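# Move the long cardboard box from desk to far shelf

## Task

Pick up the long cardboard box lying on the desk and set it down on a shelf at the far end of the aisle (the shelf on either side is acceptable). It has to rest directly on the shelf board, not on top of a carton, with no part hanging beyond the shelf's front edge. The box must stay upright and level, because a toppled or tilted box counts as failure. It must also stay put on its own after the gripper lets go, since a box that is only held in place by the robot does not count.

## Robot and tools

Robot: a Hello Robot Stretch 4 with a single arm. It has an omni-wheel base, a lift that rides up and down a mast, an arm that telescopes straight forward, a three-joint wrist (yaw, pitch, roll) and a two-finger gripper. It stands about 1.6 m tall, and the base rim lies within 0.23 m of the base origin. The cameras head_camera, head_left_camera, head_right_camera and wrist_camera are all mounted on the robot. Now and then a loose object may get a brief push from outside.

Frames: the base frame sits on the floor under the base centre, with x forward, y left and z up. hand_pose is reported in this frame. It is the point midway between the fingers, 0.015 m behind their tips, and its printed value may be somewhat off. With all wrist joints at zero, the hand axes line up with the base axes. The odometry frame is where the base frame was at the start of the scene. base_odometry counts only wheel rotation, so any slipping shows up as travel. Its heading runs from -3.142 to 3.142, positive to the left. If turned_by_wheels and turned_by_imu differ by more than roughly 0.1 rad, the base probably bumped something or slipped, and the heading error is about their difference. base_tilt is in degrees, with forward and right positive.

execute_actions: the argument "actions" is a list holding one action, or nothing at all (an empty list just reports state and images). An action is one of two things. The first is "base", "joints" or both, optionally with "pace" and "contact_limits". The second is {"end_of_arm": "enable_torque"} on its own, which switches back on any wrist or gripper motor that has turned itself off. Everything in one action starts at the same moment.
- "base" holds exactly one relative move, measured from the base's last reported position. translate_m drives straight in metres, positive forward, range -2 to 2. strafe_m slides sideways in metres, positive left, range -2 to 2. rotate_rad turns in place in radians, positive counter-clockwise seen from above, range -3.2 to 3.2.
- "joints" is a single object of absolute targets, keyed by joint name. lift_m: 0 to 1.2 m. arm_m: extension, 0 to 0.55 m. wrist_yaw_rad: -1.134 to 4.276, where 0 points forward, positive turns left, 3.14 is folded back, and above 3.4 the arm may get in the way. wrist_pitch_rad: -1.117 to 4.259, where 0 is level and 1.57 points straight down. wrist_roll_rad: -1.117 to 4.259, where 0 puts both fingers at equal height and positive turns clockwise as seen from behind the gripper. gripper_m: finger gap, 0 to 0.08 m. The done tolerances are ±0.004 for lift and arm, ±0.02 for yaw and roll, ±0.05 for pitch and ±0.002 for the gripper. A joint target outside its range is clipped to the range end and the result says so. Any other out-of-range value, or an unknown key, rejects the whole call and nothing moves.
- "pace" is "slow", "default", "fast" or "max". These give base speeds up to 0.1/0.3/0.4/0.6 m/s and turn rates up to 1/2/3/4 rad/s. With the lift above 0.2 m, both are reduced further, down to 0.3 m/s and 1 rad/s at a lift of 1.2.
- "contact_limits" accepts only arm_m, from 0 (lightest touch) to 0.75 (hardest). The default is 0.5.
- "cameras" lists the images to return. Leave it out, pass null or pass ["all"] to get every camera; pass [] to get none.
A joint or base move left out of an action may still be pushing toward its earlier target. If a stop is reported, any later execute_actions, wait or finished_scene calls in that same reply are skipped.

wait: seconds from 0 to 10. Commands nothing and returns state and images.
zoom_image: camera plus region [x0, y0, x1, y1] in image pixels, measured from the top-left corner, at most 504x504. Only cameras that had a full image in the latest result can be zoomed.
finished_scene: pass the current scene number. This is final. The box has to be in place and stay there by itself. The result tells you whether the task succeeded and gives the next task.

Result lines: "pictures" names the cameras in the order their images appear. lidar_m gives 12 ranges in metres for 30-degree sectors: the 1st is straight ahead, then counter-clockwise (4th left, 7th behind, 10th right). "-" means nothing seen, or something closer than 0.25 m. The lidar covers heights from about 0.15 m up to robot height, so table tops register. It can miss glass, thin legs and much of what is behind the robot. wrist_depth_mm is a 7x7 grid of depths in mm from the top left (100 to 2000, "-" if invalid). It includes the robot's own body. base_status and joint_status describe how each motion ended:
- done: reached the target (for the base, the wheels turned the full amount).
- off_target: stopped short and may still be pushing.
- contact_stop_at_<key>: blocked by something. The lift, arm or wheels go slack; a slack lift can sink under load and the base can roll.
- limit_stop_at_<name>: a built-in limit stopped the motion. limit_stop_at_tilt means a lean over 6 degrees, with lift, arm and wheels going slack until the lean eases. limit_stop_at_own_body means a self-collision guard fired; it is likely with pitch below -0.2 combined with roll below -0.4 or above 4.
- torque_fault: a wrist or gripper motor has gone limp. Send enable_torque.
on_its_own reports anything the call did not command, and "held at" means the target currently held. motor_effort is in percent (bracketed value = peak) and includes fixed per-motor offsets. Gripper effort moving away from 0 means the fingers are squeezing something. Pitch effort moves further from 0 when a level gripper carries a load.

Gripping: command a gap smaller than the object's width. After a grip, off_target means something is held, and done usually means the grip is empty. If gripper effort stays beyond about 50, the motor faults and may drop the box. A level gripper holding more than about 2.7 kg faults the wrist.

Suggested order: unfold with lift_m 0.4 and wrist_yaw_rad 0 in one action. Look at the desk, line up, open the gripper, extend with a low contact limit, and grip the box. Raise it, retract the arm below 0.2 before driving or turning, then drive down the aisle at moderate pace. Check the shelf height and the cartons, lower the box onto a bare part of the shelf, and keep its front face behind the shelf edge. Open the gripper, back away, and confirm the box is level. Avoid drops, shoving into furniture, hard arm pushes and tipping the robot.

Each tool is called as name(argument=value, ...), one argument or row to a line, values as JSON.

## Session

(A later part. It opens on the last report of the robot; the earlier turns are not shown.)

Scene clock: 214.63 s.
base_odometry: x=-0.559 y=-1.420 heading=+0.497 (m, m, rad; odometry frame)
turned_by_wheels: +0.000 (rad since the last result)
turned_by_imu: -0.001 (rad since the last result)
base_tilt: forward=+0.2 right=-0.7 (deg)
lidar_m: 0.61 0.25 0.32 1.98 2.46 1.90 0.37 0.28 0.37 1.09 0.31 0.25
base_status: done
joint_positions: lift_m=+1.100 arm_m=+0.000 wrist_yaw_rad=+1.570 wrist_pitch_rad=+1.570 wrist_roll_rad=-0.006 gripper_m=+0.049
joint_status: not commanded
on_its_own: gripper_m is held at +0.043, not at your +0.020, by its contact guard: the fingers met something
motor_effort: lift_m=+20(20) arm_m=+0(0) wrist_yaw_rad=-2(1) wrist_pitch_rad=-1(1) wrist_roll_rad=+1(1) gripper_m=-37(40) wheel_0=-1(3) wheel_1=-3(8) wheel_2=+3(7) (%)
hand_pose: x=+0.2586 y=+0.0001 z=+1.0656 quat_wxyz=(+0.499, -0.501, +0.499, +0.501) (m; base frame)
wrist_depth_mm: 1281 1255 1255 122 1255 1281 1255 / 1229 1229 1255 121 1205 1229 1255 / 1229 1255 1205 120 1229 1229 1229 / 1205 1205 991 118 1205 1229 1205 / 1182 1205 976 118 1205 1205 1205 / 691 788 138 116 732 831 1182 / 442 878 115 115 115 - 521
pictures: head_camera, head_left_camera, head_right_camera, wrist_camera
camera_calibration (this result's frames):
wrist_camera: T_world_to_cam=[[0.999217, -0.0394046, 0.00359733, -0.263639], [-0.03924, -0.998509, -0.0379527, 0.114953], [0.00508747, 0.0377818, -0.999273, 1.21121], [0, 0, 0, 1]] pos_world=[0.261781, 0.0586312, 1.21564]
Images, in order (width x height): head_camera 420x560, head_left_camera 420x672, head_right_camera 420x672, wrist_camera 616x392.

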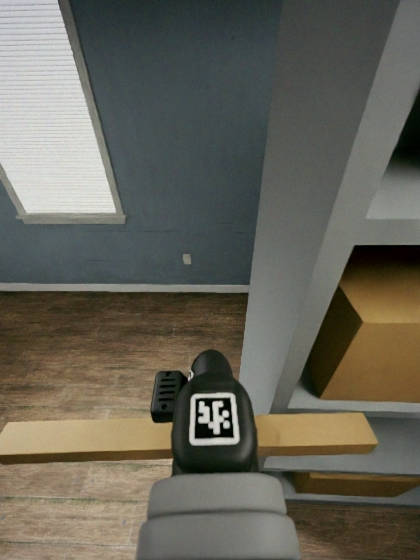

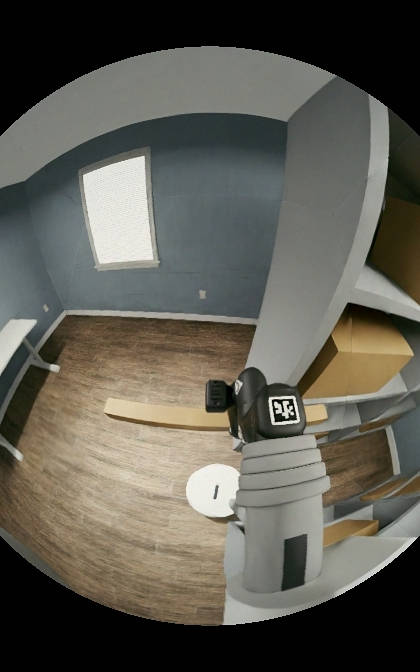

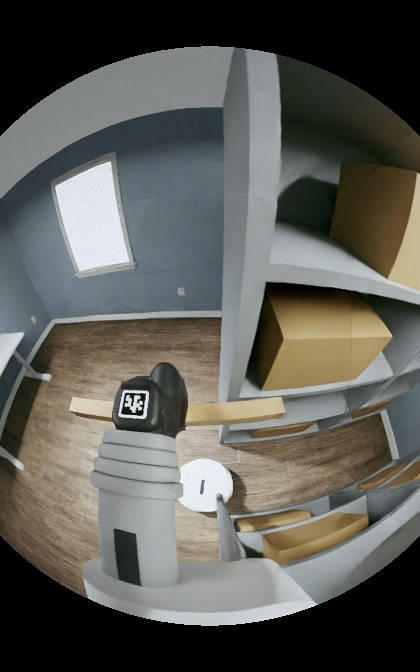

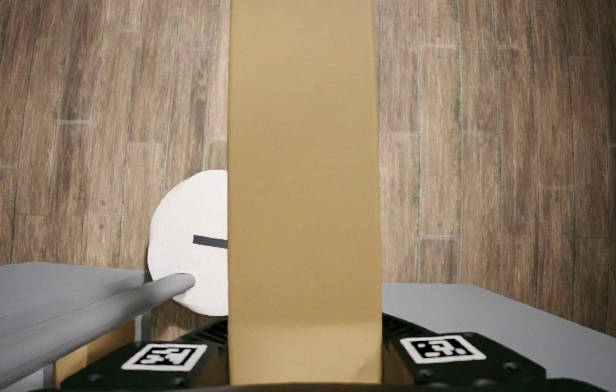

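execute_actions(
  actions=[
    {"base":{"strafe_m":-0.3},"pace":"slow"},
  ],
)

Scene clock: 225.80 s.
base_odometry: x=-0.416 y=-1.684 heading=+0.497 (m, m, rad; odometry frame)
turned_by_wheels: +0.000 (rad since the last result)
turned_by_imu: -0.002 (rad since the last result)
base_tilt: forward=+0.2 right=-0.6 (deg)
lidar_m: 0.28 0.25 0.33 2.29 2.47 0.27 0.27 0.29 0.41 1.06 0.32 0.25
base_status: done
joint_positions: lift_m=+1.100 arm_m=+0.000 wrist_yaw_rad=+1.570 wrist_pitch_rad=+1.570 wrist_roll_rad=-0.006 gripper_m=+0.049
joint_status: not commanded
on_its_own: gripper_m is held at +0.043, not at your +0.020, by its contact guard: the fingers met something
motor_effort: lift_m=+20(20) arm_m=+1(0) wrist_yaw_rad=-1(1) wrist_pitch_rad=-2(1) wrist_roll_rad=+2(1) gripper_m=-38(39) wheel_0=+3(6) wheel_1=-4(8) wheel_2=+0(0) (%)
hand_pose: x=+0.2586 y=+0.0001 z=+1.0656 quat_wxyz=(+0.499, -0.501, +0.499, +0.501) (m; base frame)
wrist_depth_mm: 1255 1281 1229 122 1255 153 - / 1255 1255 1255 121 250 187 179 / 1229 1255 1229 120 247 227 226 / 820 1138 991 118 243 224 224 / 866 991 991 117 237 205 - / 683 798 139 116 219 186 - / 442 904 115 115 115 - -
pictures: head_camera, head_left_camera, head_right_camera, wrist_camera
camera_calibration (this result's frames):
wrist_camera: T_world_to_cam=[[0.999216, -0.0394179, 0.0035979, -0.263639], [-0.0392534, -0.998509, -0.037938, 0.114936], [0.00508797, 0.037767, -0.999274, 1.21121], [0, 0, 0, 1]] pos_world=[0.261782, 0.0586291, 1.21564]
Images, in order (width x height): head_camera 420x560, head_left_camera 420x672, head_right_camera 420x672, wrist_camera 616x392.

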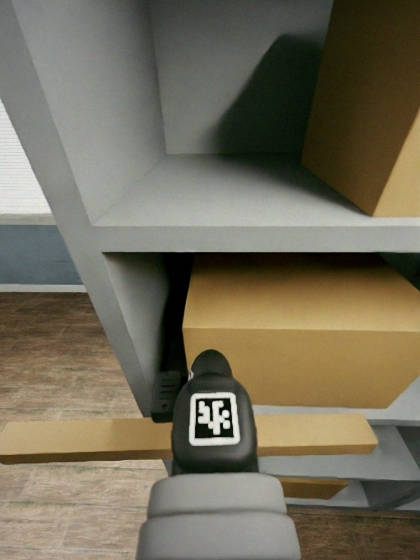

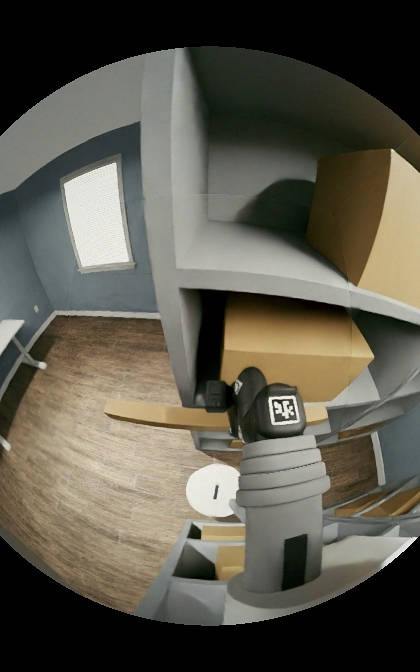

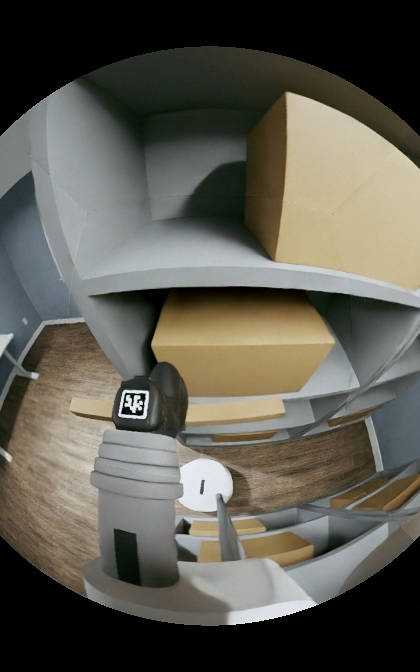

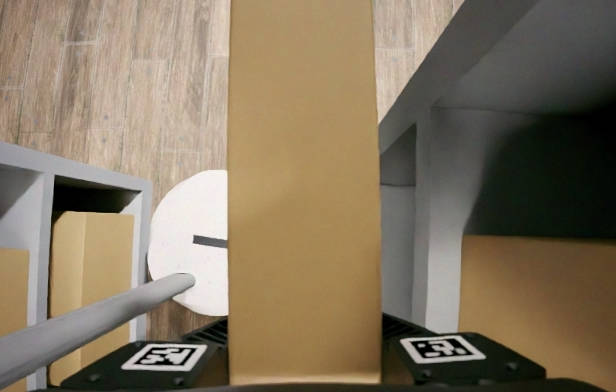

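In. Continue.

execute_actions(
  actions=[
    {"base":{"strafe_m":-0.6},"pace":"slow"},
  ],
  cameras=["wrist_camera","head_right_camera"],
)

execute_actions(
  actions=[
    {"base":{"strafe_m":-0.5},"pace":"slow"},
  ],
)

Scene clock: 238.33 s.
base_odometry: x=-0.130 y=-2.211 heading=+0.497 (m, m, rad; odometry frame)
turned_by_wheels: +0.000 (rad since the last result)
turned_by_imu: -0.003 (rad since the last result)
base_tilt: forward=+0.2 right=-0.7 (deg)
lidar_m: 0.26 0.25 0.32 2.89 0.44 0.31 0.30 0.33 0.46 0.94 0.30 0.25
base_status: done
joint_positions: lift_m=+1.100 arm_m=+0.000 wrist_yaw_rad=+1.570 wrist_pitch_rad=+1.570 wrist_roll_rad=-0.006 gripper_m=+0.049
joint_status: not commanded
on_its_own: gripper_m is held at +0.043, not at your +0.020, by its contact guard: the fingers met something
motor_effort: lift_m=+20(20) arm_m=+0(0) wrist_yaw_rad=+0(7) wrist_pitch_rad=-2(4) wrist_roll_rad=+1(2) gripper_m=-39(39) wheel_0=+3(7) wheel_1=-3(8) wheel_2=+0(0) (%)
hand_pose: x=+0.2586 y=+0.0001 z=+1.0656 quat_wxyz=(+0.499, -0.501, +0.499, +0.501) (m; base frame)
wrist_depth_mm: 891 1118 1229 122 231 231 - / 891 1160 1281 121 229 229 229 / 891 1138 1229 120 226 227 226 / 1160 1138 1008 118 223 224 224 / 1078 1138 976 117 221 221 220 / 732 788 139 116 220 219 220 / 442 1078 115 115 115 - -
pictures: head_right_camera, wrist_camera
camera_calibration (this result's frames):
wrist_camera: T_world_to_cam=[[0.999217, -0.0394048, 0.00359795, -0.26364], [-0.0392403, -0.998509, -0.0379368, 0.114932], [0.00508748, 0.0377659, -0.999274, 1.21121], [0, 0, 0, 1]] pos_world=[0.261781, 0.0586298, 1.21564]
Images, in order (width x height): head_right_camera 420x672, wrist_camera 616x392.

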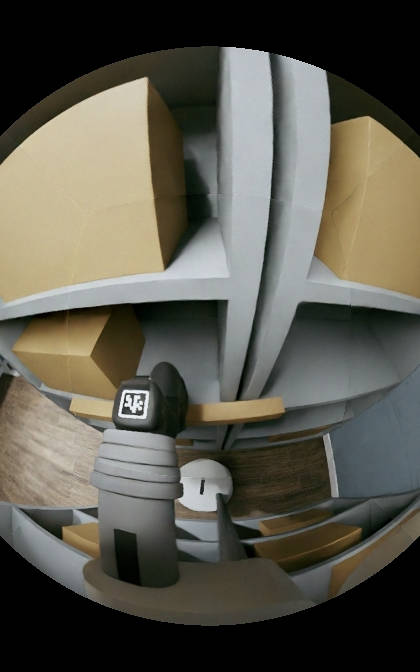

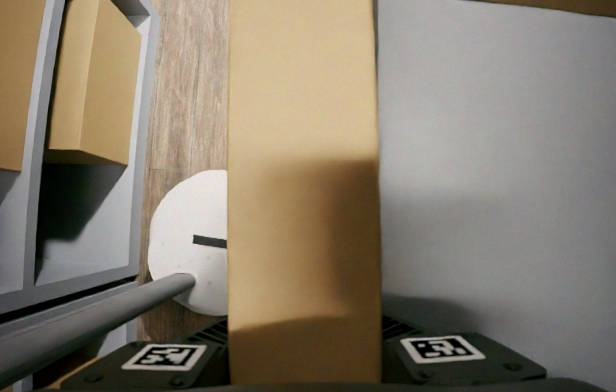

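Scene clock: 243.80 s.
base_odometry: x=-0.113 y=-2.403 heading=+0.880 (m, m, rad; odometry frame)
turned_by_wheels: +0.383 (rad since the last result)
turned_by_imu: +0.636 (rad since the last result)
base_tilt: forward=+0.2 right=-0.7 (deg)
lidar_m: 0.31 0.25 0.36 0.28 0.25 0.25 0.25 0.41 0.87 0.45 0.29 0.25
base_status: strafe_m limit_stop_at_tilt (by the wheels' count: -0.161 of -0.500)
joint_positions: lift_m=+1.099 arm_m=+0.000 wrist_yaw_rad=+1.570 wrist_pitch_rad=+1.570 wrist_roll_rad=-0.005 gripper_m=+0.050
joint_status: not commanded
on_its_own: gripper_m is held at +0.043, not at your +0.020, by its contact guard: the fingers met something; the wheels are slack since a limit_stop_at_tilt; lift_m is slack since a limit_stop_at_tilt; arm_m is slack since a limit_stop_at_tilt
motor_effort: lift_m=+21(23) arm_m=+0(1) wrist_yaw_rad=+0(50) wrist_pitch_rad=-1(70) wrist_roll_rad=-1(35) gripper_m=-49(54) wheel_0=+0(32) wheel_1=+0(6) wheel_2=+0(3) (%)
hand_pose: x=+0.2586 y=+0.0000 z=+1.0649 quat_wxyz=(+0.499, -0.501, +0.499, +0.501) (m; base frame)
wrist_depth_mm: 707 707 809 127 128 1255 1229 / 699 699 1182 125 126 1205 891 / 554 768 1138 123 124 1138 683 / 691 1138 991 121 1042 683 676 / 866 1098 991 119 676 668 668 / 878 798 976 117 129 661 661 / 442 1182 116 116 115 - 654
pictures: head_camera, head_left_camera, head_right_camera, wrist_camera
camera_calibration (this result's frames):
wrist_camera: T_world_to_cam=[[0.999177, -0.0404101, 0.00359912, -0.263687], [-0.040245, -0.998471, -0.0378988, 0.115082], [0.00512511, 0.0377227, -0.999275, 1.21045], [0, 0, 0, 1]] pos_world=[0.261898, 0.0585891, 1.21488]
Images, in order (width x height): head_camera 420x560, head_left_camera 420x672, head_right_camera 420x672, wrist_camera 616x392.

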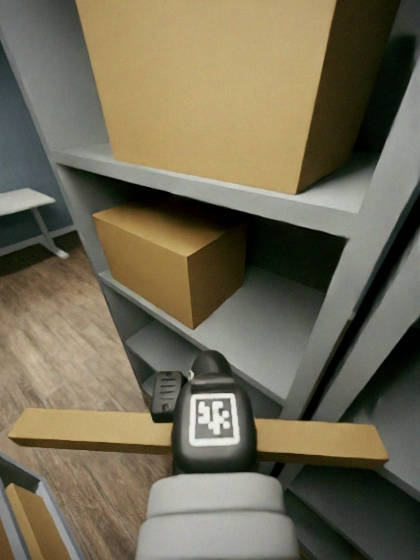

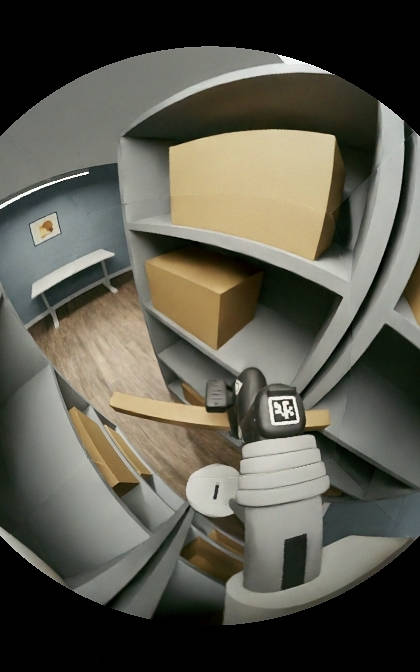

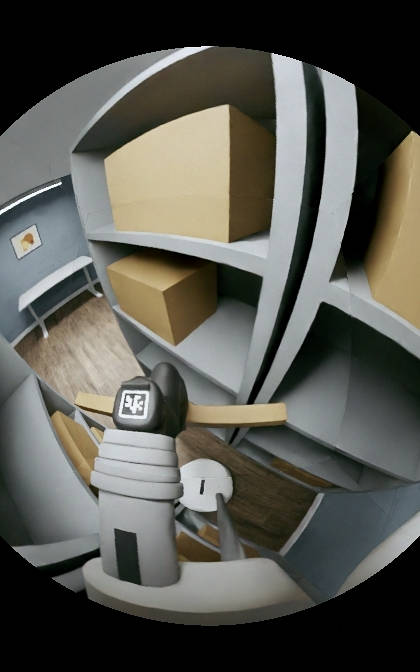

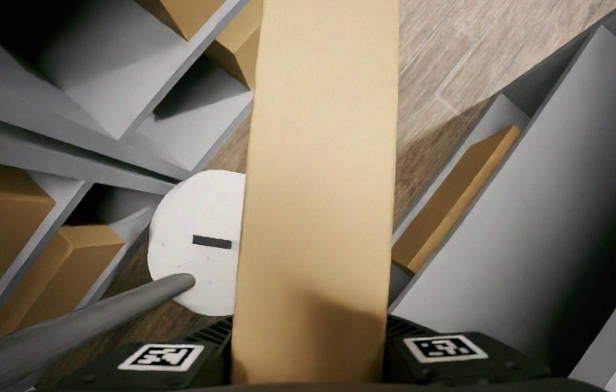

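execute_actions(
  actions=[
    {"joints":{"wrist_yaw_rad":0.98,"lift_m":1.1,"arm_m":0.05}},
  ],
)

Scene clock: 254.37 s.
base_odometry: x=-0.113 y=-2.403 heading=+0.880 (m, m, rad; odometry frame)
turned_by_wheels: +0.000 (rad since the last result)
turned_by_imu: -0.001 (rad since the last result)
base_tilt: forward=+0.2 right=-0.7 (deg)
lidar_m: 0.31 0.41 0.51 0.27 0.25 0.25 0.26 0.43 0.85 0.43 0.25 0.25
base_status: not commanded
joint_positions: lift_m=+1.100 arm_m=+0.049 wrist_yaw_rad=+0.981 wrist_pitch_rad=+1.570 wrist_roll_rad=-0.005 gripper_m=+0.050
joint_status: all done
on_its_own: gripper_m is held at +0.043, not at your +0.020, by its contact guard: the fingers met something; the wheels are slack since a limit_stop_at_tilt
motor_effort: lift_m=+24(24) arm_m=+5(4) wrist_yaw_rad=-2(10) wrist_pitch_rad=+1(2) wrist_roll_rad=+0(1) gripper_m=-48(49) wheel_0=+0(0) wheel_1=+0(0) wheel_2=+0(0) (%)
hand_pose: x=+0.2927 y=-0.0486 z=+1.0653 quat_wxyz=(+0.623, -0.335, +0.623, +0.335) (m; base frame)
wrist_depth_mm: 640 917 1255 127 128 707 - / 640 917 1229 125 126 691 227 / 691 1160 1229 123 124 691 225 / 683 1138 1229 121 676 676 223 / 676 1008 991 119 668 668 220 / 668 1098 976 117 129 424 219 / 750 946 116 116 115 - -
pictures: head_camera, head_left_camera, head_right_camera, wrist_camera
camera_calibration (this result's frames):
wrist_camera: T_world_to_cam=[[0.808185, -0.588917, 0.00359912, -0.270466], [-0.588388, -0.80769, -0.0379001, 0.237676], [0.025227, 0.0285126, -0.999275, 1.20618], [0, 0, 0, 1]] pos_world=[0.328004, -0.00170525, 1.21528]
Images, in order (width x height): head_camera 420x560, head_left_camera 420x672, head_right_camera 420x672, wrist_camera 616x392.

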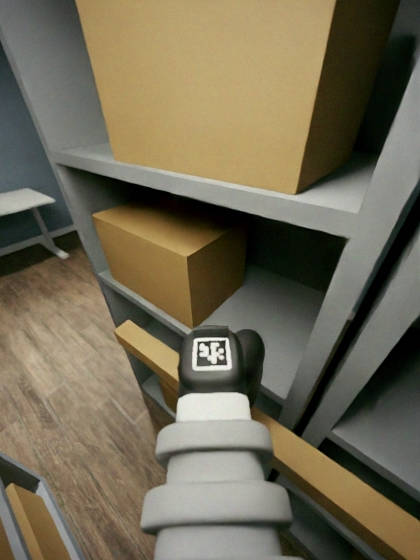

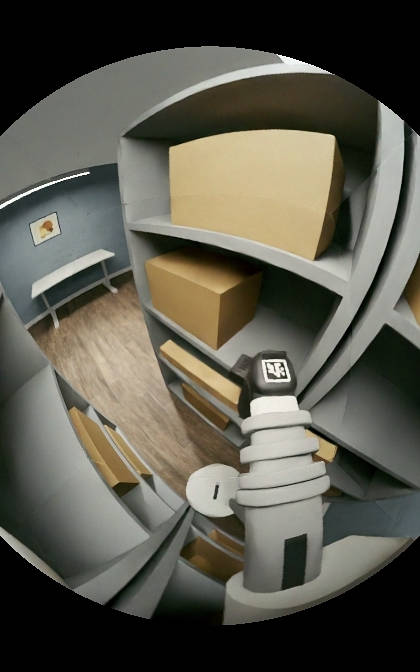

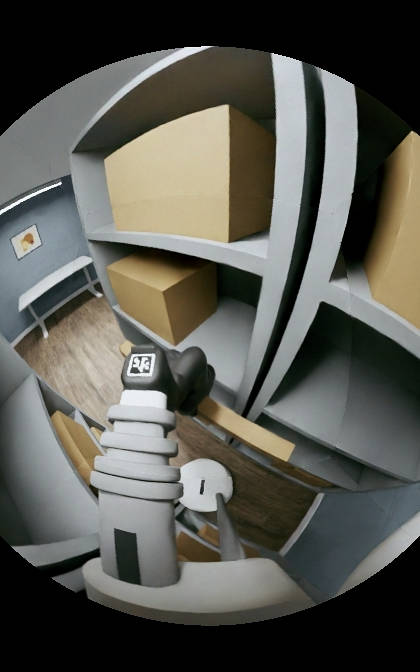

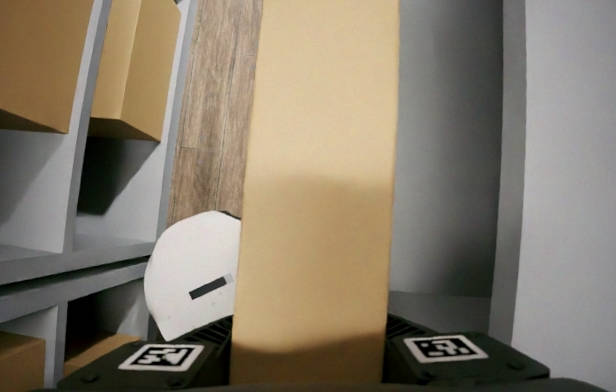

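execute_actions(
  actions=[
    {"base":{"rotate_rad":0.45},"joints":{"wrist_yaw_rad":0.5,"arm_m":0.1},"pace":"slow"},
  ],
)

Scene clock: 259.83 s.
base_odometry: x=-0.114 y=-2.403 heading=+1.330 (m, m, rad; odometry frame)
turned_by_wheels: +0.450 (rad since the last result)
turned_by_imu: +0.444 (rad since the last result)
base_tilt: forward=+0.2 right=-0.7 (deg)
lidar_m: 0.38 0.61 0.29 0.25 0.25 0.25 0.38 0.86 0.46 0.34 0.34 0.25
base_status: done
joint_positions: lift_m=+1.100 arm_m=+0.099 wrist_yaw_rad=+0.501 wrist_pitch_rad=+1.570 wrist_roll_rad=-0.005 gripper_m=+0.050
joint_status: all done
on_its_own: gripper_m is held at +0.043, not at your +0.020, by its contact guard: the fingers met something
motor_effort: lift_m=+24(24) arm_m=+5(5) wrist_yaw_rad=-2(4) wrist_pitch_rad=+0(3) wrist_roll_rad=+0(1) gripper_m=-48(47) wheel_0=+0(4) wheel_1=-4(7) wheel_2=-2(6) (%)
hand_pose: x=+0.3121 y=-0.0766 z=+1.0653 quat_wxyz=(+0.685, -0.177, +0.684, +0.177) (m; base frame)
wrist_depth_mm: 580 891 1255 127 128 691 699 / 580 878 1229 124 126 699 699 / 580 878 1229 123 124 683 683 / 683 1138 1205 121 676 683 676 / 683 1118 1025 119 668 668 668 / 668 946 976 117 129 668 661 / 609 699 116 116 115 - -
pictures: head_camera, head_left_camera, head_right_camera, wrist_camera
camera_calibration (this result's frames):
wrist_camera: T_world_to_cam=[[0.444894, -0.895576, 0.0036006, -0.212763], [-0.894879, -0.4447, -0.0378626, 0.349802], [0.03551, 0.0136227, -0.999276, 1.20214], [0, 0, 0, 1]] pos_world=[0.364999, -0.0513651, 1.21528]
Images, in order (width x height): head_camera 420x560, head_left_camera 420x672, head_right_camera 420x672, wrist_camera 616x392.

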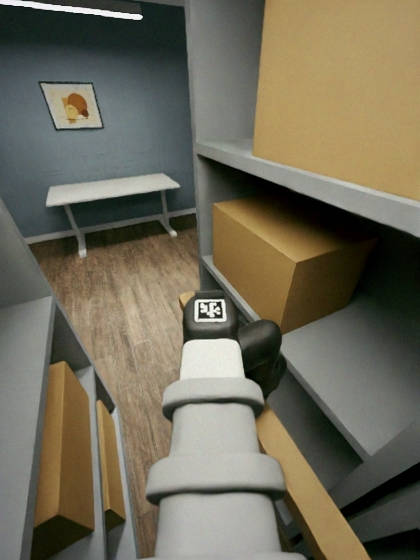

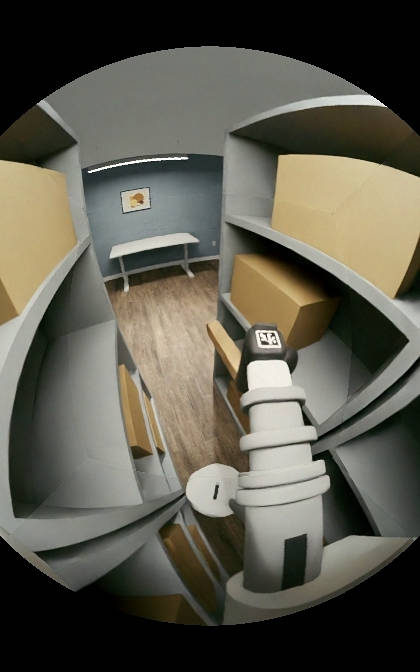

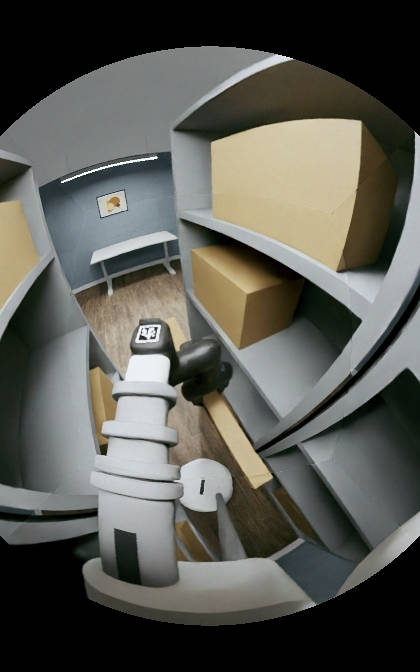

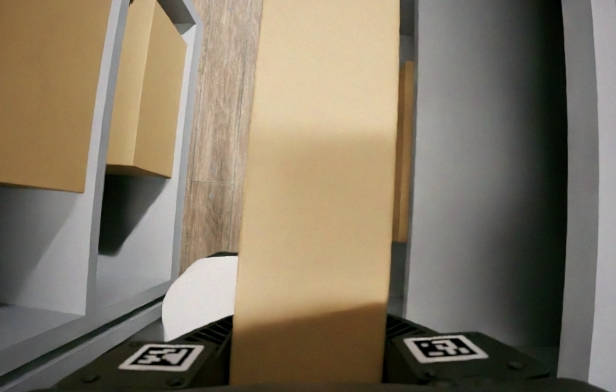

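execute_actions(
  actions=[
    {"base":{"rotate_rad":0.47},"joints":{"wrist_yaw_rad":0.05,"arm_m":0.2},"pace":"slow"},
  ],
)

Scene clock: 266.23 s.
base_odometry: x=-0.114 y=-2.403 heading=+1.799 (m, m, rad; odometry frame)
turned_by_wheels: +0.470 (rad since the last result)
turned_by_imu: +0.463 (rad since the last result)
base_tilt: forward=+0.2 right=-0.7 (deg)
lidar_m: 0.25 0.29 0.25 0.25 0.25 0.35 0.88 0.50 0.36 0.35 0.37 0.25
base_status: done
joint_positions: lift_m=+1.100 arm_m=+0.199 wrist_yaw_rad=+0.050 wrist_pitch_rad=+1.570 wrist_roll_rad=-0.005 gripper_m=+0.050
joint_status: all done
on_its_own: gripper_m is held at +0.043, not at your +0.020, by its contact guard: the fingers met something
motor_effort: lift_m=+24(24) arm_m=+5(4) wrist_yaw_rad=-1(6) wrist_pitch_rad=-1(4) wrist_roll_rad=+0(0) gripper_m=-50(48) wheel_0=-1(4) wheel_1=-2(2) wheel_2=-3(5) (%)
hand_pose: x=+0.3745 y=-0.0873 z=+1.0653 quat_wxyz=(+0.707, -0.020, +0.707, +0.020) (m; base frame)
wrist_depth_mm: 427 564 1060 127 128 699 699 / 421 585 976 125 126 707 699 / 418 609 1042 123 124 683 691 / 421 627 1078 121 1008 676 676 / 433 668 1118 119 976 683 668 / 668 668 1118 117 129 668 668 / 661 668 115 116 115 - 661
pictures: head_camera, head_left_camera, head_right_camera, wrist_camera
camera_calibration (this result's frames):
wrist_camera: T_world_to_cam=[[0.0109798, -0.999933, 0.00360116, -0.0966888], [-0.999222, -0.0111083, -0.0378487, 0.477886], [0.0378862, -0.00318278, -0.999277, 1.19771], [0, 0, 0, 1]] pos_world=[0.433199, -0.0875618, 1.21528]
Images, in order (width x height): head_camera 420x560, head_left_camera 420x672, head_right_camera 420x672, wrist_camera 616x392.

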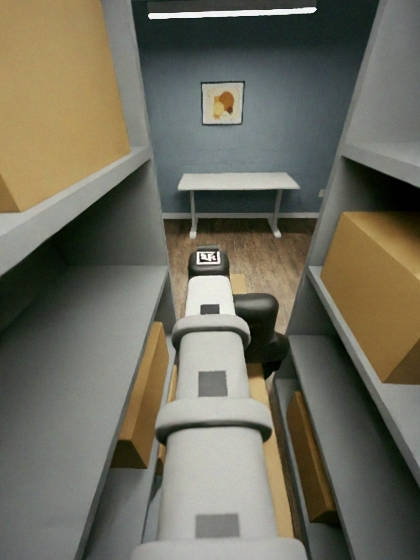

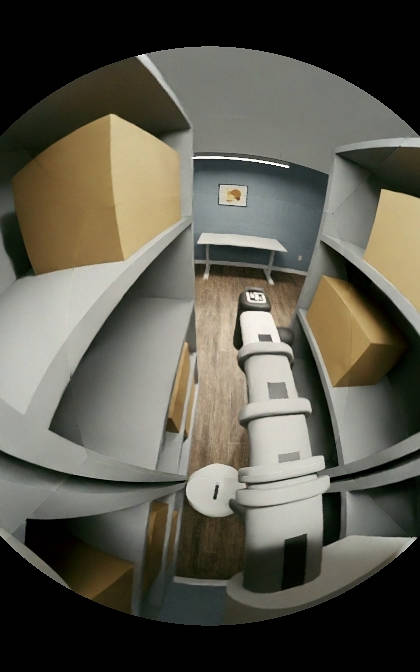

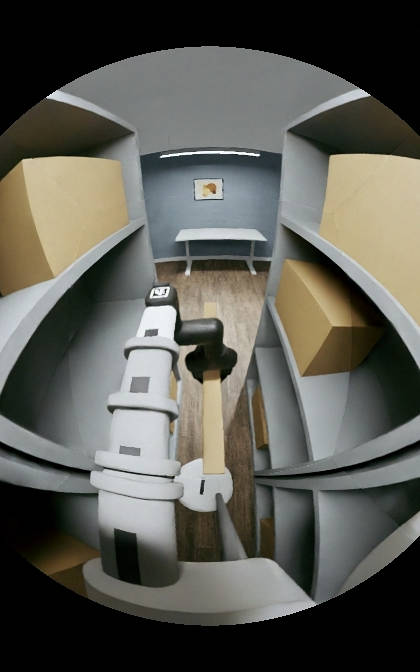

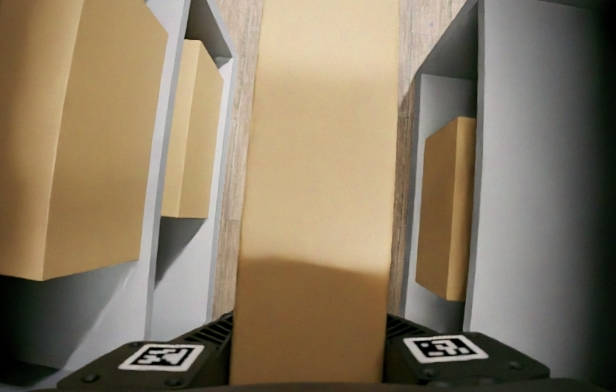

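execute_actions(
  actions=[
    {"base":{"strafe_m":-0.04},"pace":"slow"},
  ],
  cameras=[],
)

execute_actions(
  actions=[
    {"base":{"translate_m":-0.49},"pace":"slow"},
  ],
  cameras=["head_camera","wrist_camera"],
)

execute_actions(
  actions=[
    {"base":{"rotate_rad":-0.5},"joints":{"wrist_yaw_rad":0.55,"arm_m":0.1},"pace":"slow"},
  ],
)

Scene clock: 273.70 s.
base_odometry: x=-0.075 y=-2.394 heading=+1.799 (m, m, rad; odometry frame)
turned_by_wheels: +0.000 (rad since the last result)
turned_by_imu: -0.001 (rad since the last result)
base_tilt: forward=+0.2 right=-0.7 (deg)
lidar_m: 0.25 0.34 0.25 0.25 0.27 0.40 0.88 0.45 0.33 0.31 0.33 0.25
base_status: done
joint_positions: lift_m=+1.100 arm_m=+0.199 wrist_yaw_rad=+0.050 wrist_pitch_rad=+1.570 wrist_roll_rad=-0.005 gripper_m=+0.050
joint_status: not commanded
on_its_own: gripper_m is held at +0.043, not at your +0.020, by its contact guard: the fingers met something
motor_effort: lift_m=+24(24) arm_m=+5(5) wrist_yaw_rad=-2(2) wrist_pitch_rad=-1(0) wrist_roll_rad=-1(1) gripper_m=-48(49) wheel_0=+1(5) wheel_1=-4(6) wheel_2=+0(1) (%)
hand_pose: x=+0.3746 y=-0.0873 z=+1.0653 quat_wxyz=(+0.707, -0.020, +0.707, +0.020) (m; base frame)
wrist_depth_mm: 455 634 1255 127 128 699 699 / 459 654 1160 125 126 699 699 / 469 676 1160 123 124 699 691 / 477 676 1118 121 891 683 683 / 488 683 1118 119 854 676 668 / 676 691 1118 117 129 668 676 / 661 661 116 116 115 - 661
pictures: none
No camera images: the call's "cameras" was empty. Leave "cameras" out to get every camera's image.

Scene clock: 279.87 s.
base_odometry: x=+0.036 y=-2.871 heading=+1.799 (m, m, rad; odometry frame)
turned_by_wheels: +0.000 (rad since the last result)
turned_by_imu: -0.001 (rad since the last result)
base_tilt: forward=+0.2 right=-0.7 (deg)
lidar_m: 0.25 0.36 0.29 0.27 0.29 0.41 0.38 0.40 0.29 0.28 0.30 0.25
base_status: done
joint_positions: lift_m=+1.100 arm_m=+0.199 wrist_yaw_rad=+0.050 wrist_pitch_rad=+1.570 wrist_roll_rad=-0.005 gripper_m=+0.050
joint_status: not commanded
on_its_own: gripper_m is held at +0.043, not at your +0.020, by its contact guard: the fingers met something
motor_effort: lift_m=+24(24) arm_m=+5(5) wrist_yaw_rad=-1(1) wrist_pitch_rad=+0(2) wrist_roll_rad=-1(0) gripper_m=-51(46) wheel_0=-2(3) wheel_1=-3(7) wheel_2=+2(6) (%)
hand_pose: x=+0.3746 y=-0.0873 z=+1.0653 quat_wxyz=(+0.707, -0.020, +0.707, +0.020) (m; base frame)
wrist_depth_mm: 707 699 1205 127 128 715 699 / 609 699 1160 125 126 691 691 / 504 699 1182 123 124 647 389 / 691 759 1160 121 778 627 402 / 521 917 1182 119 1098 668 676 / 525 866 1118 117 129 668 661 / 549 640 116 116 116 - 661
pictures: head_camera, wrist_camera
camera_calibration (this result's frames):
wrist_camera: T_world_to_cam=[[0.0109793, -0.999933, 0.00360116, -0.0966889], [-0.999222, -0.0111078, -0.0378486, 0.477914], [0.037886, -0.00318281, -0.999277, 1.19771], [0, 0, 0, 1]] pos_world=[0.433227, -0.0875618, 1.21528]
Images, in order (width x height): head_camera 420x560, wrist_camera 616x392.

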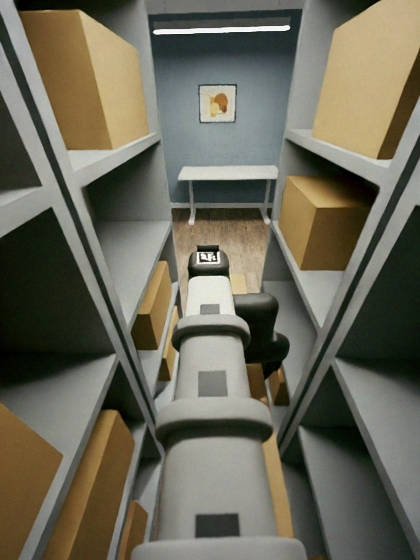

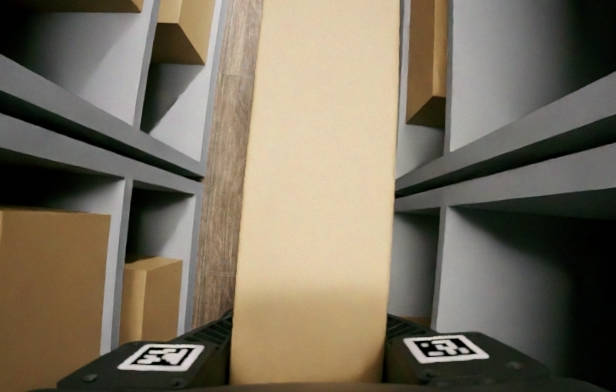

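Scene clock: 282.17 s.
base_odometry: x=+0.036 y=-2.871 heading=+1.299 (m, m, rad; odometry frame)
turned_by_wheels: -0.500 (rad since the last result)
turned_by_imu: -0.495 (rad since the last result)
base_tilt: forward=+0.2 right=-0.7 (deg)
lidar_m: 0.37 0.87 0.38 0.28 0.28 0.29 0.42 0.36 0.40 0.30 0.29 0.25
base_status: done
joint_positions: lift_m=+1.100 arm_m=+0.101 wrist_yaw_rad=+0.550 wrist_pitch_rad=+1.570 wrist_roll_rad=-0.005 gripper_m=+0.050
joint_status: all done
on_its_own: gripper_m is held at +0.043, not at your +0.020, by its contact guard: the fingers met something
motor_effort: lift_m=+24(24) arm_m=-5(6) wrist_yaw_rad=+2(6) wrist_pitch_rad=+0(1) wrist_roll_rad=-1(1) gripper_m=-49(49) wheel_0=+2(5) wheel_1=+1(8) wheel_2=+1(6) (%)
hand_pose: x=+0.3175 y=-0.0745 z=+1.0653 quat_wxyz=(+0.680, -0.194, +0.680, +0.194) (m; base frame)
wrist_depth_mm: 707 1160 1255 127 127 256 - / 661 1160 1229 125 126 254 228 / 699 1118 1205 123 124 249 225 / 683 1118 1229 121 676 243 222 / 691 1078 1008 119 676 236 220 / 676 1008 976 117 129 227 218 / 768 866 116 116 115 - -
pictures: head_camera, head_left_camera, head_right_camera, wrist_camera
camera_calibration (this result's frames):
wrist_camera: T_world_to_cam=[[0.488274, -0.872683, 0.00360107, -0.225321], [-0.871997, -0.488046, -0.0378508, 0.345113], [0.0347893, 0.0153415, -0.999277, 1.20228], [0, 0, 0, 1]] pos_world=[0.36913, -0.0466472, 1.21528]
Images, in order (width x height): head_camera 420x560, head_left_camera 420x672, head_right_camera 420x672, wrist_camera 616x392.

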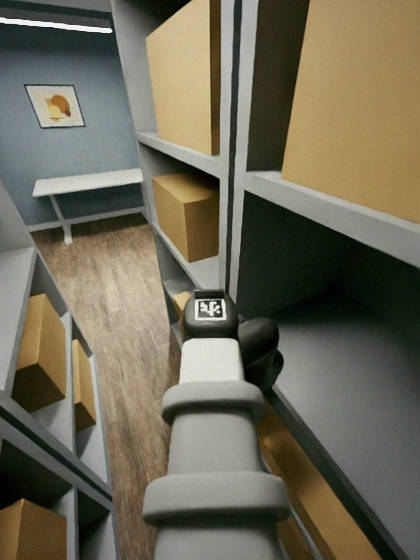

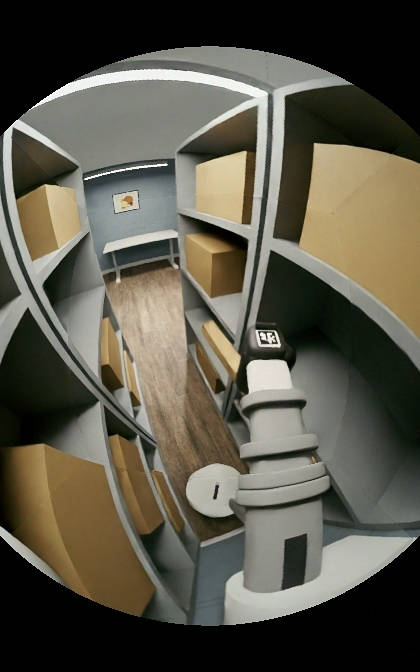

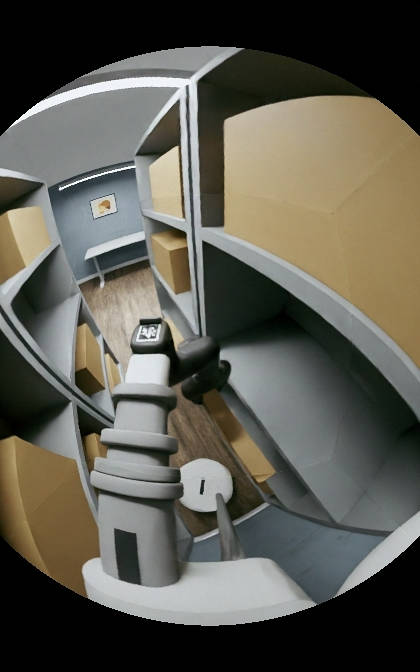

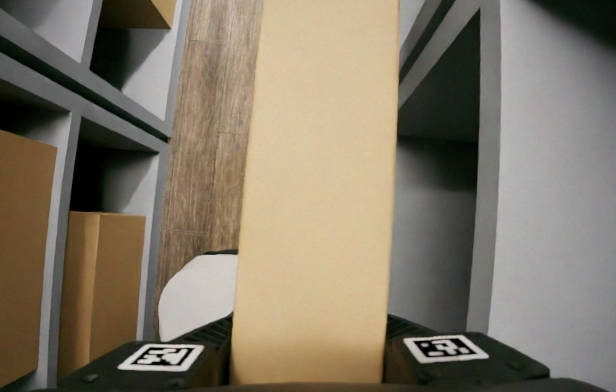

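execute_actions(
  actions=[
    {"base":{"rotate_rad":-0.5},"joints":{"wrist_yaw_rad":1.05,"arm_m":0.0},"pace":"slow"},
  ],
)

Scene clock: 289.33 s.
base_odometry: x=+0.036 y=-2.871 heading=+0.800 (m, m, rad; odometry frame)
turned_by_wheels: -0.499 (rad since the last result)
turned_by_imu: -0.495 (rad since the last result)
base_tilt: forward=+0.3 right=-0.7 (deg)
lidar_m: 0.26 0.33 0.85 0.38 0.29 0.27 0.31 0.37 0.36 0.39 0.25 0.29
base_status: done
joint_positions: lift_m=+1.100 arm_m=+0.001 wrist_yaw_rad=+1.050 wrist_pitch_rad=+1.570 wrist_roll_rad=-0.005 gripper_m=+0.050
joint_status: all done
on_its_own: gripper_m is held at +0.043, not at your +0.020, by its contact guard: the fingers met something
motor_effort: lift_m=+24(24) arm_m=-5(7) wrist_yaw_rad=+1(6) wrist_pitch_rad=-3(1) wrist_roll_rad=+0(0) gripper_m=-47(48) wheel_0=+2(5) wheel_1=+3(5) wheel_2=+1(4) (%)
hand_pose: x=+0.2479 y=-0.0434 z=+1.0653 quat_wxyz=(+0.611, -0.356, +0.611, +0.356) (m; base frame)
wrist_depth_mm: 691 1160 1255 127 128 230 - / 707 1042 1281 125 126 229 228 / 691 1160 1229 123 124 226 226 / 699 1042 1025 121 683 224 224 / 854 1025 991 119 676 222 221 / 854 1118 976 117 129 219 218 / 1098 1118 116 116 115 - -
pictures: head_camera, head_left_camera, head_right_camera, wrist_camera
camera_calibration (this result's frames):
wrist_camera: T_world_to_cam=[[0.84685, -0.531819, 0.00360032, -0.238345], [-0.531326, -0.846321, -0.0378699, 0.199588], [0.023187, 0.0301572, -0.999276, 1.20774], [0, 0, 0, 1]] pos_world=[0.279885, 0.00573668, 1.21528]
Images, in order (width x height): head_camera 420x560, head_left_camera 420x672, head_right_camera 420x672, wrist_camera 616x392.

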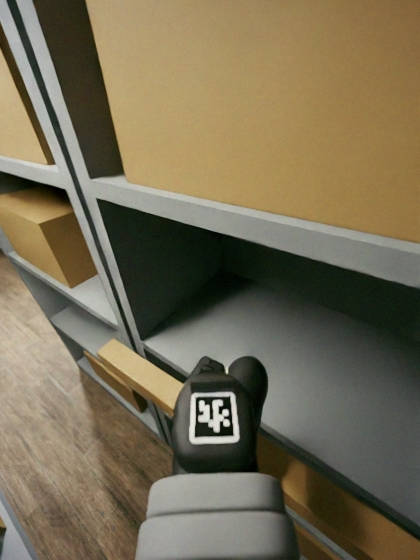

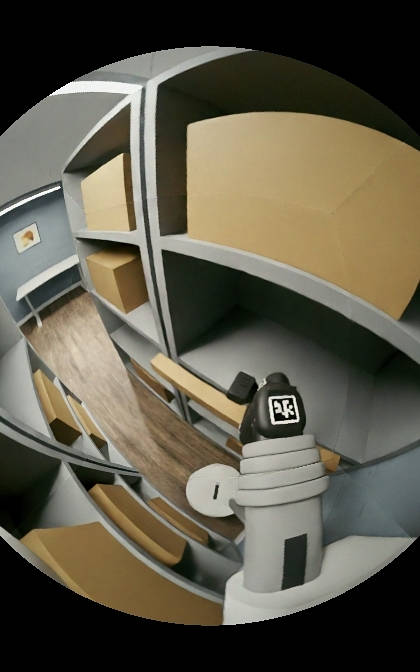

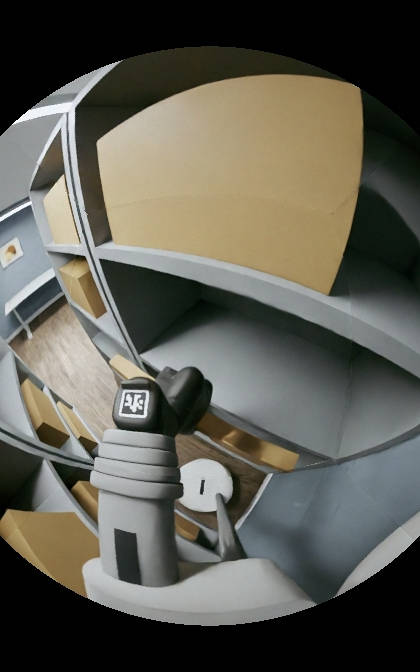

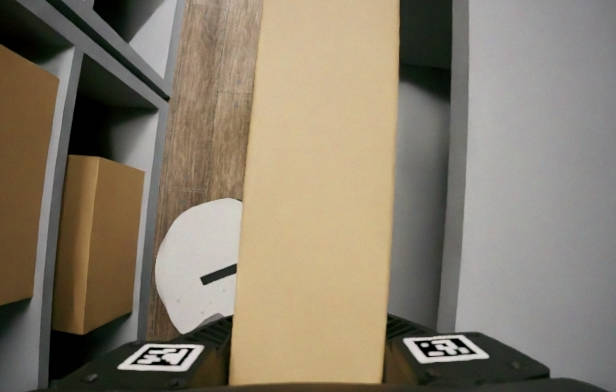

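execute_actions(
  actions=[
    {"base":{"rotate_rad":-0.55},"joints":{"wrist_yaw_rad":1.57},"pace":"slow"},
  ],
)

Scene clock: 294.10 s.
base_odometry: x=+0.036 y=-2.871 heading=+0.250 (m, m, rad; odometry frame)
turned_by_wheels: -0.550 (rad since the last result)
turned_by_imu: -0.545 (rad since the last result)
base_tilt: forward=+0.2 right=-0.7 (deg)
lidar_m: 0.28 0.25 0.36 0.91 0.40 0.29 0.28 0.28 0.38 0.38 0.29 0.25
base_status: done
joint_positions: lift_m=+1.100 arm_m=+0.001 wrist_yaw_rad=+1.570 wrist_pitch_rad=+1.570 wrist_roll_rad=-0.005 gripper_m=+0.050
joint_status: all done
on_its_own: gripper_m is held at +0.043, not at your +0.020, by its contact guard: the fingers met something
motor_effort: lift_m=+24(24) arm_m=-5(5) wrist_yaw_rad=+1(5) wrist_pitch_rad=-2(0) wrist_roll_rad=-1(0) gripper_m=-48(48) wheel_0=+2(4) wheel_1=+1(2) wheel_2=+1(6) (%)
hand_pose: x=+0.2595 y=+0.0000 z=+1.0653 quat_wxyz=(+0.499, -0.501, +0.499, +0.501) (m; base frame)
wrist_depth_mm: 723 1182 1255 127 128 230 - / 723 1182 1229 125 126 229 229 / 878 1160 1229 123 124 226 226 / 854 1042 1008 121 223 223 223 / 866 976 1008 119 221 221 220 / 768 798 976 117 129 220 218 / 445 1025 116 116 115 - -
pictures: head_camera, head_left_camera, head_right_camera, wrist_camera
camera_calibration (this result's frames):
wrist_camera: T_world_to_cam=[[0.999163, -0.0407409, 0.00359984, -0.264539], [-0.0405757, -0.998458, -0.0378819, 0.115158], [0.00513763, 0.0377041, -0.999276, 1.21085], [0, 0, 0, 1]] pos_world=[0.262769, 0.0585486, 1.21528]
Images, in order (width x height): head_camera 420x560, head_left_camera 420x672, head_right_camera 420x672, wrist_camera 616x392.

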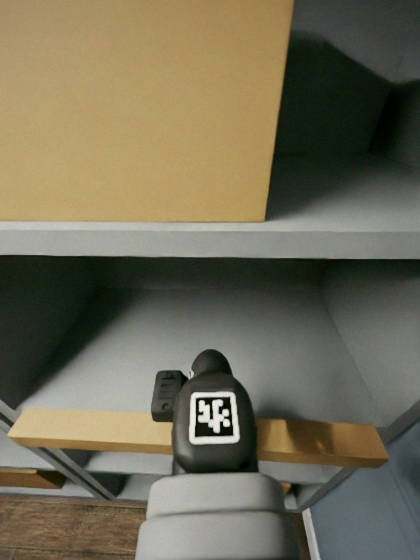

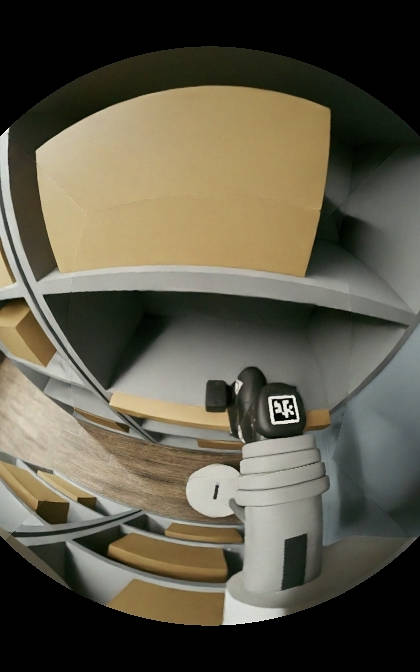

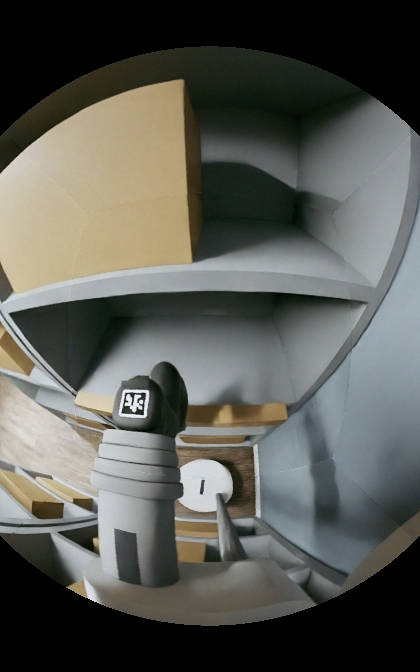

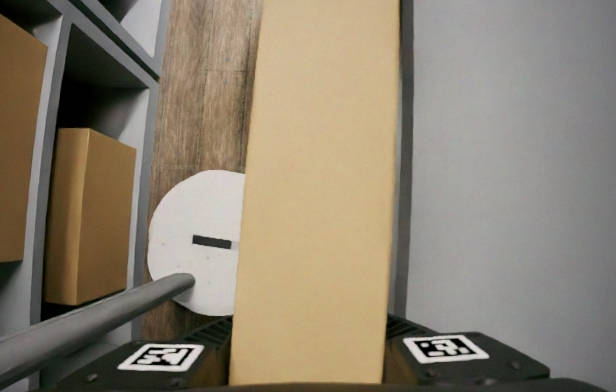

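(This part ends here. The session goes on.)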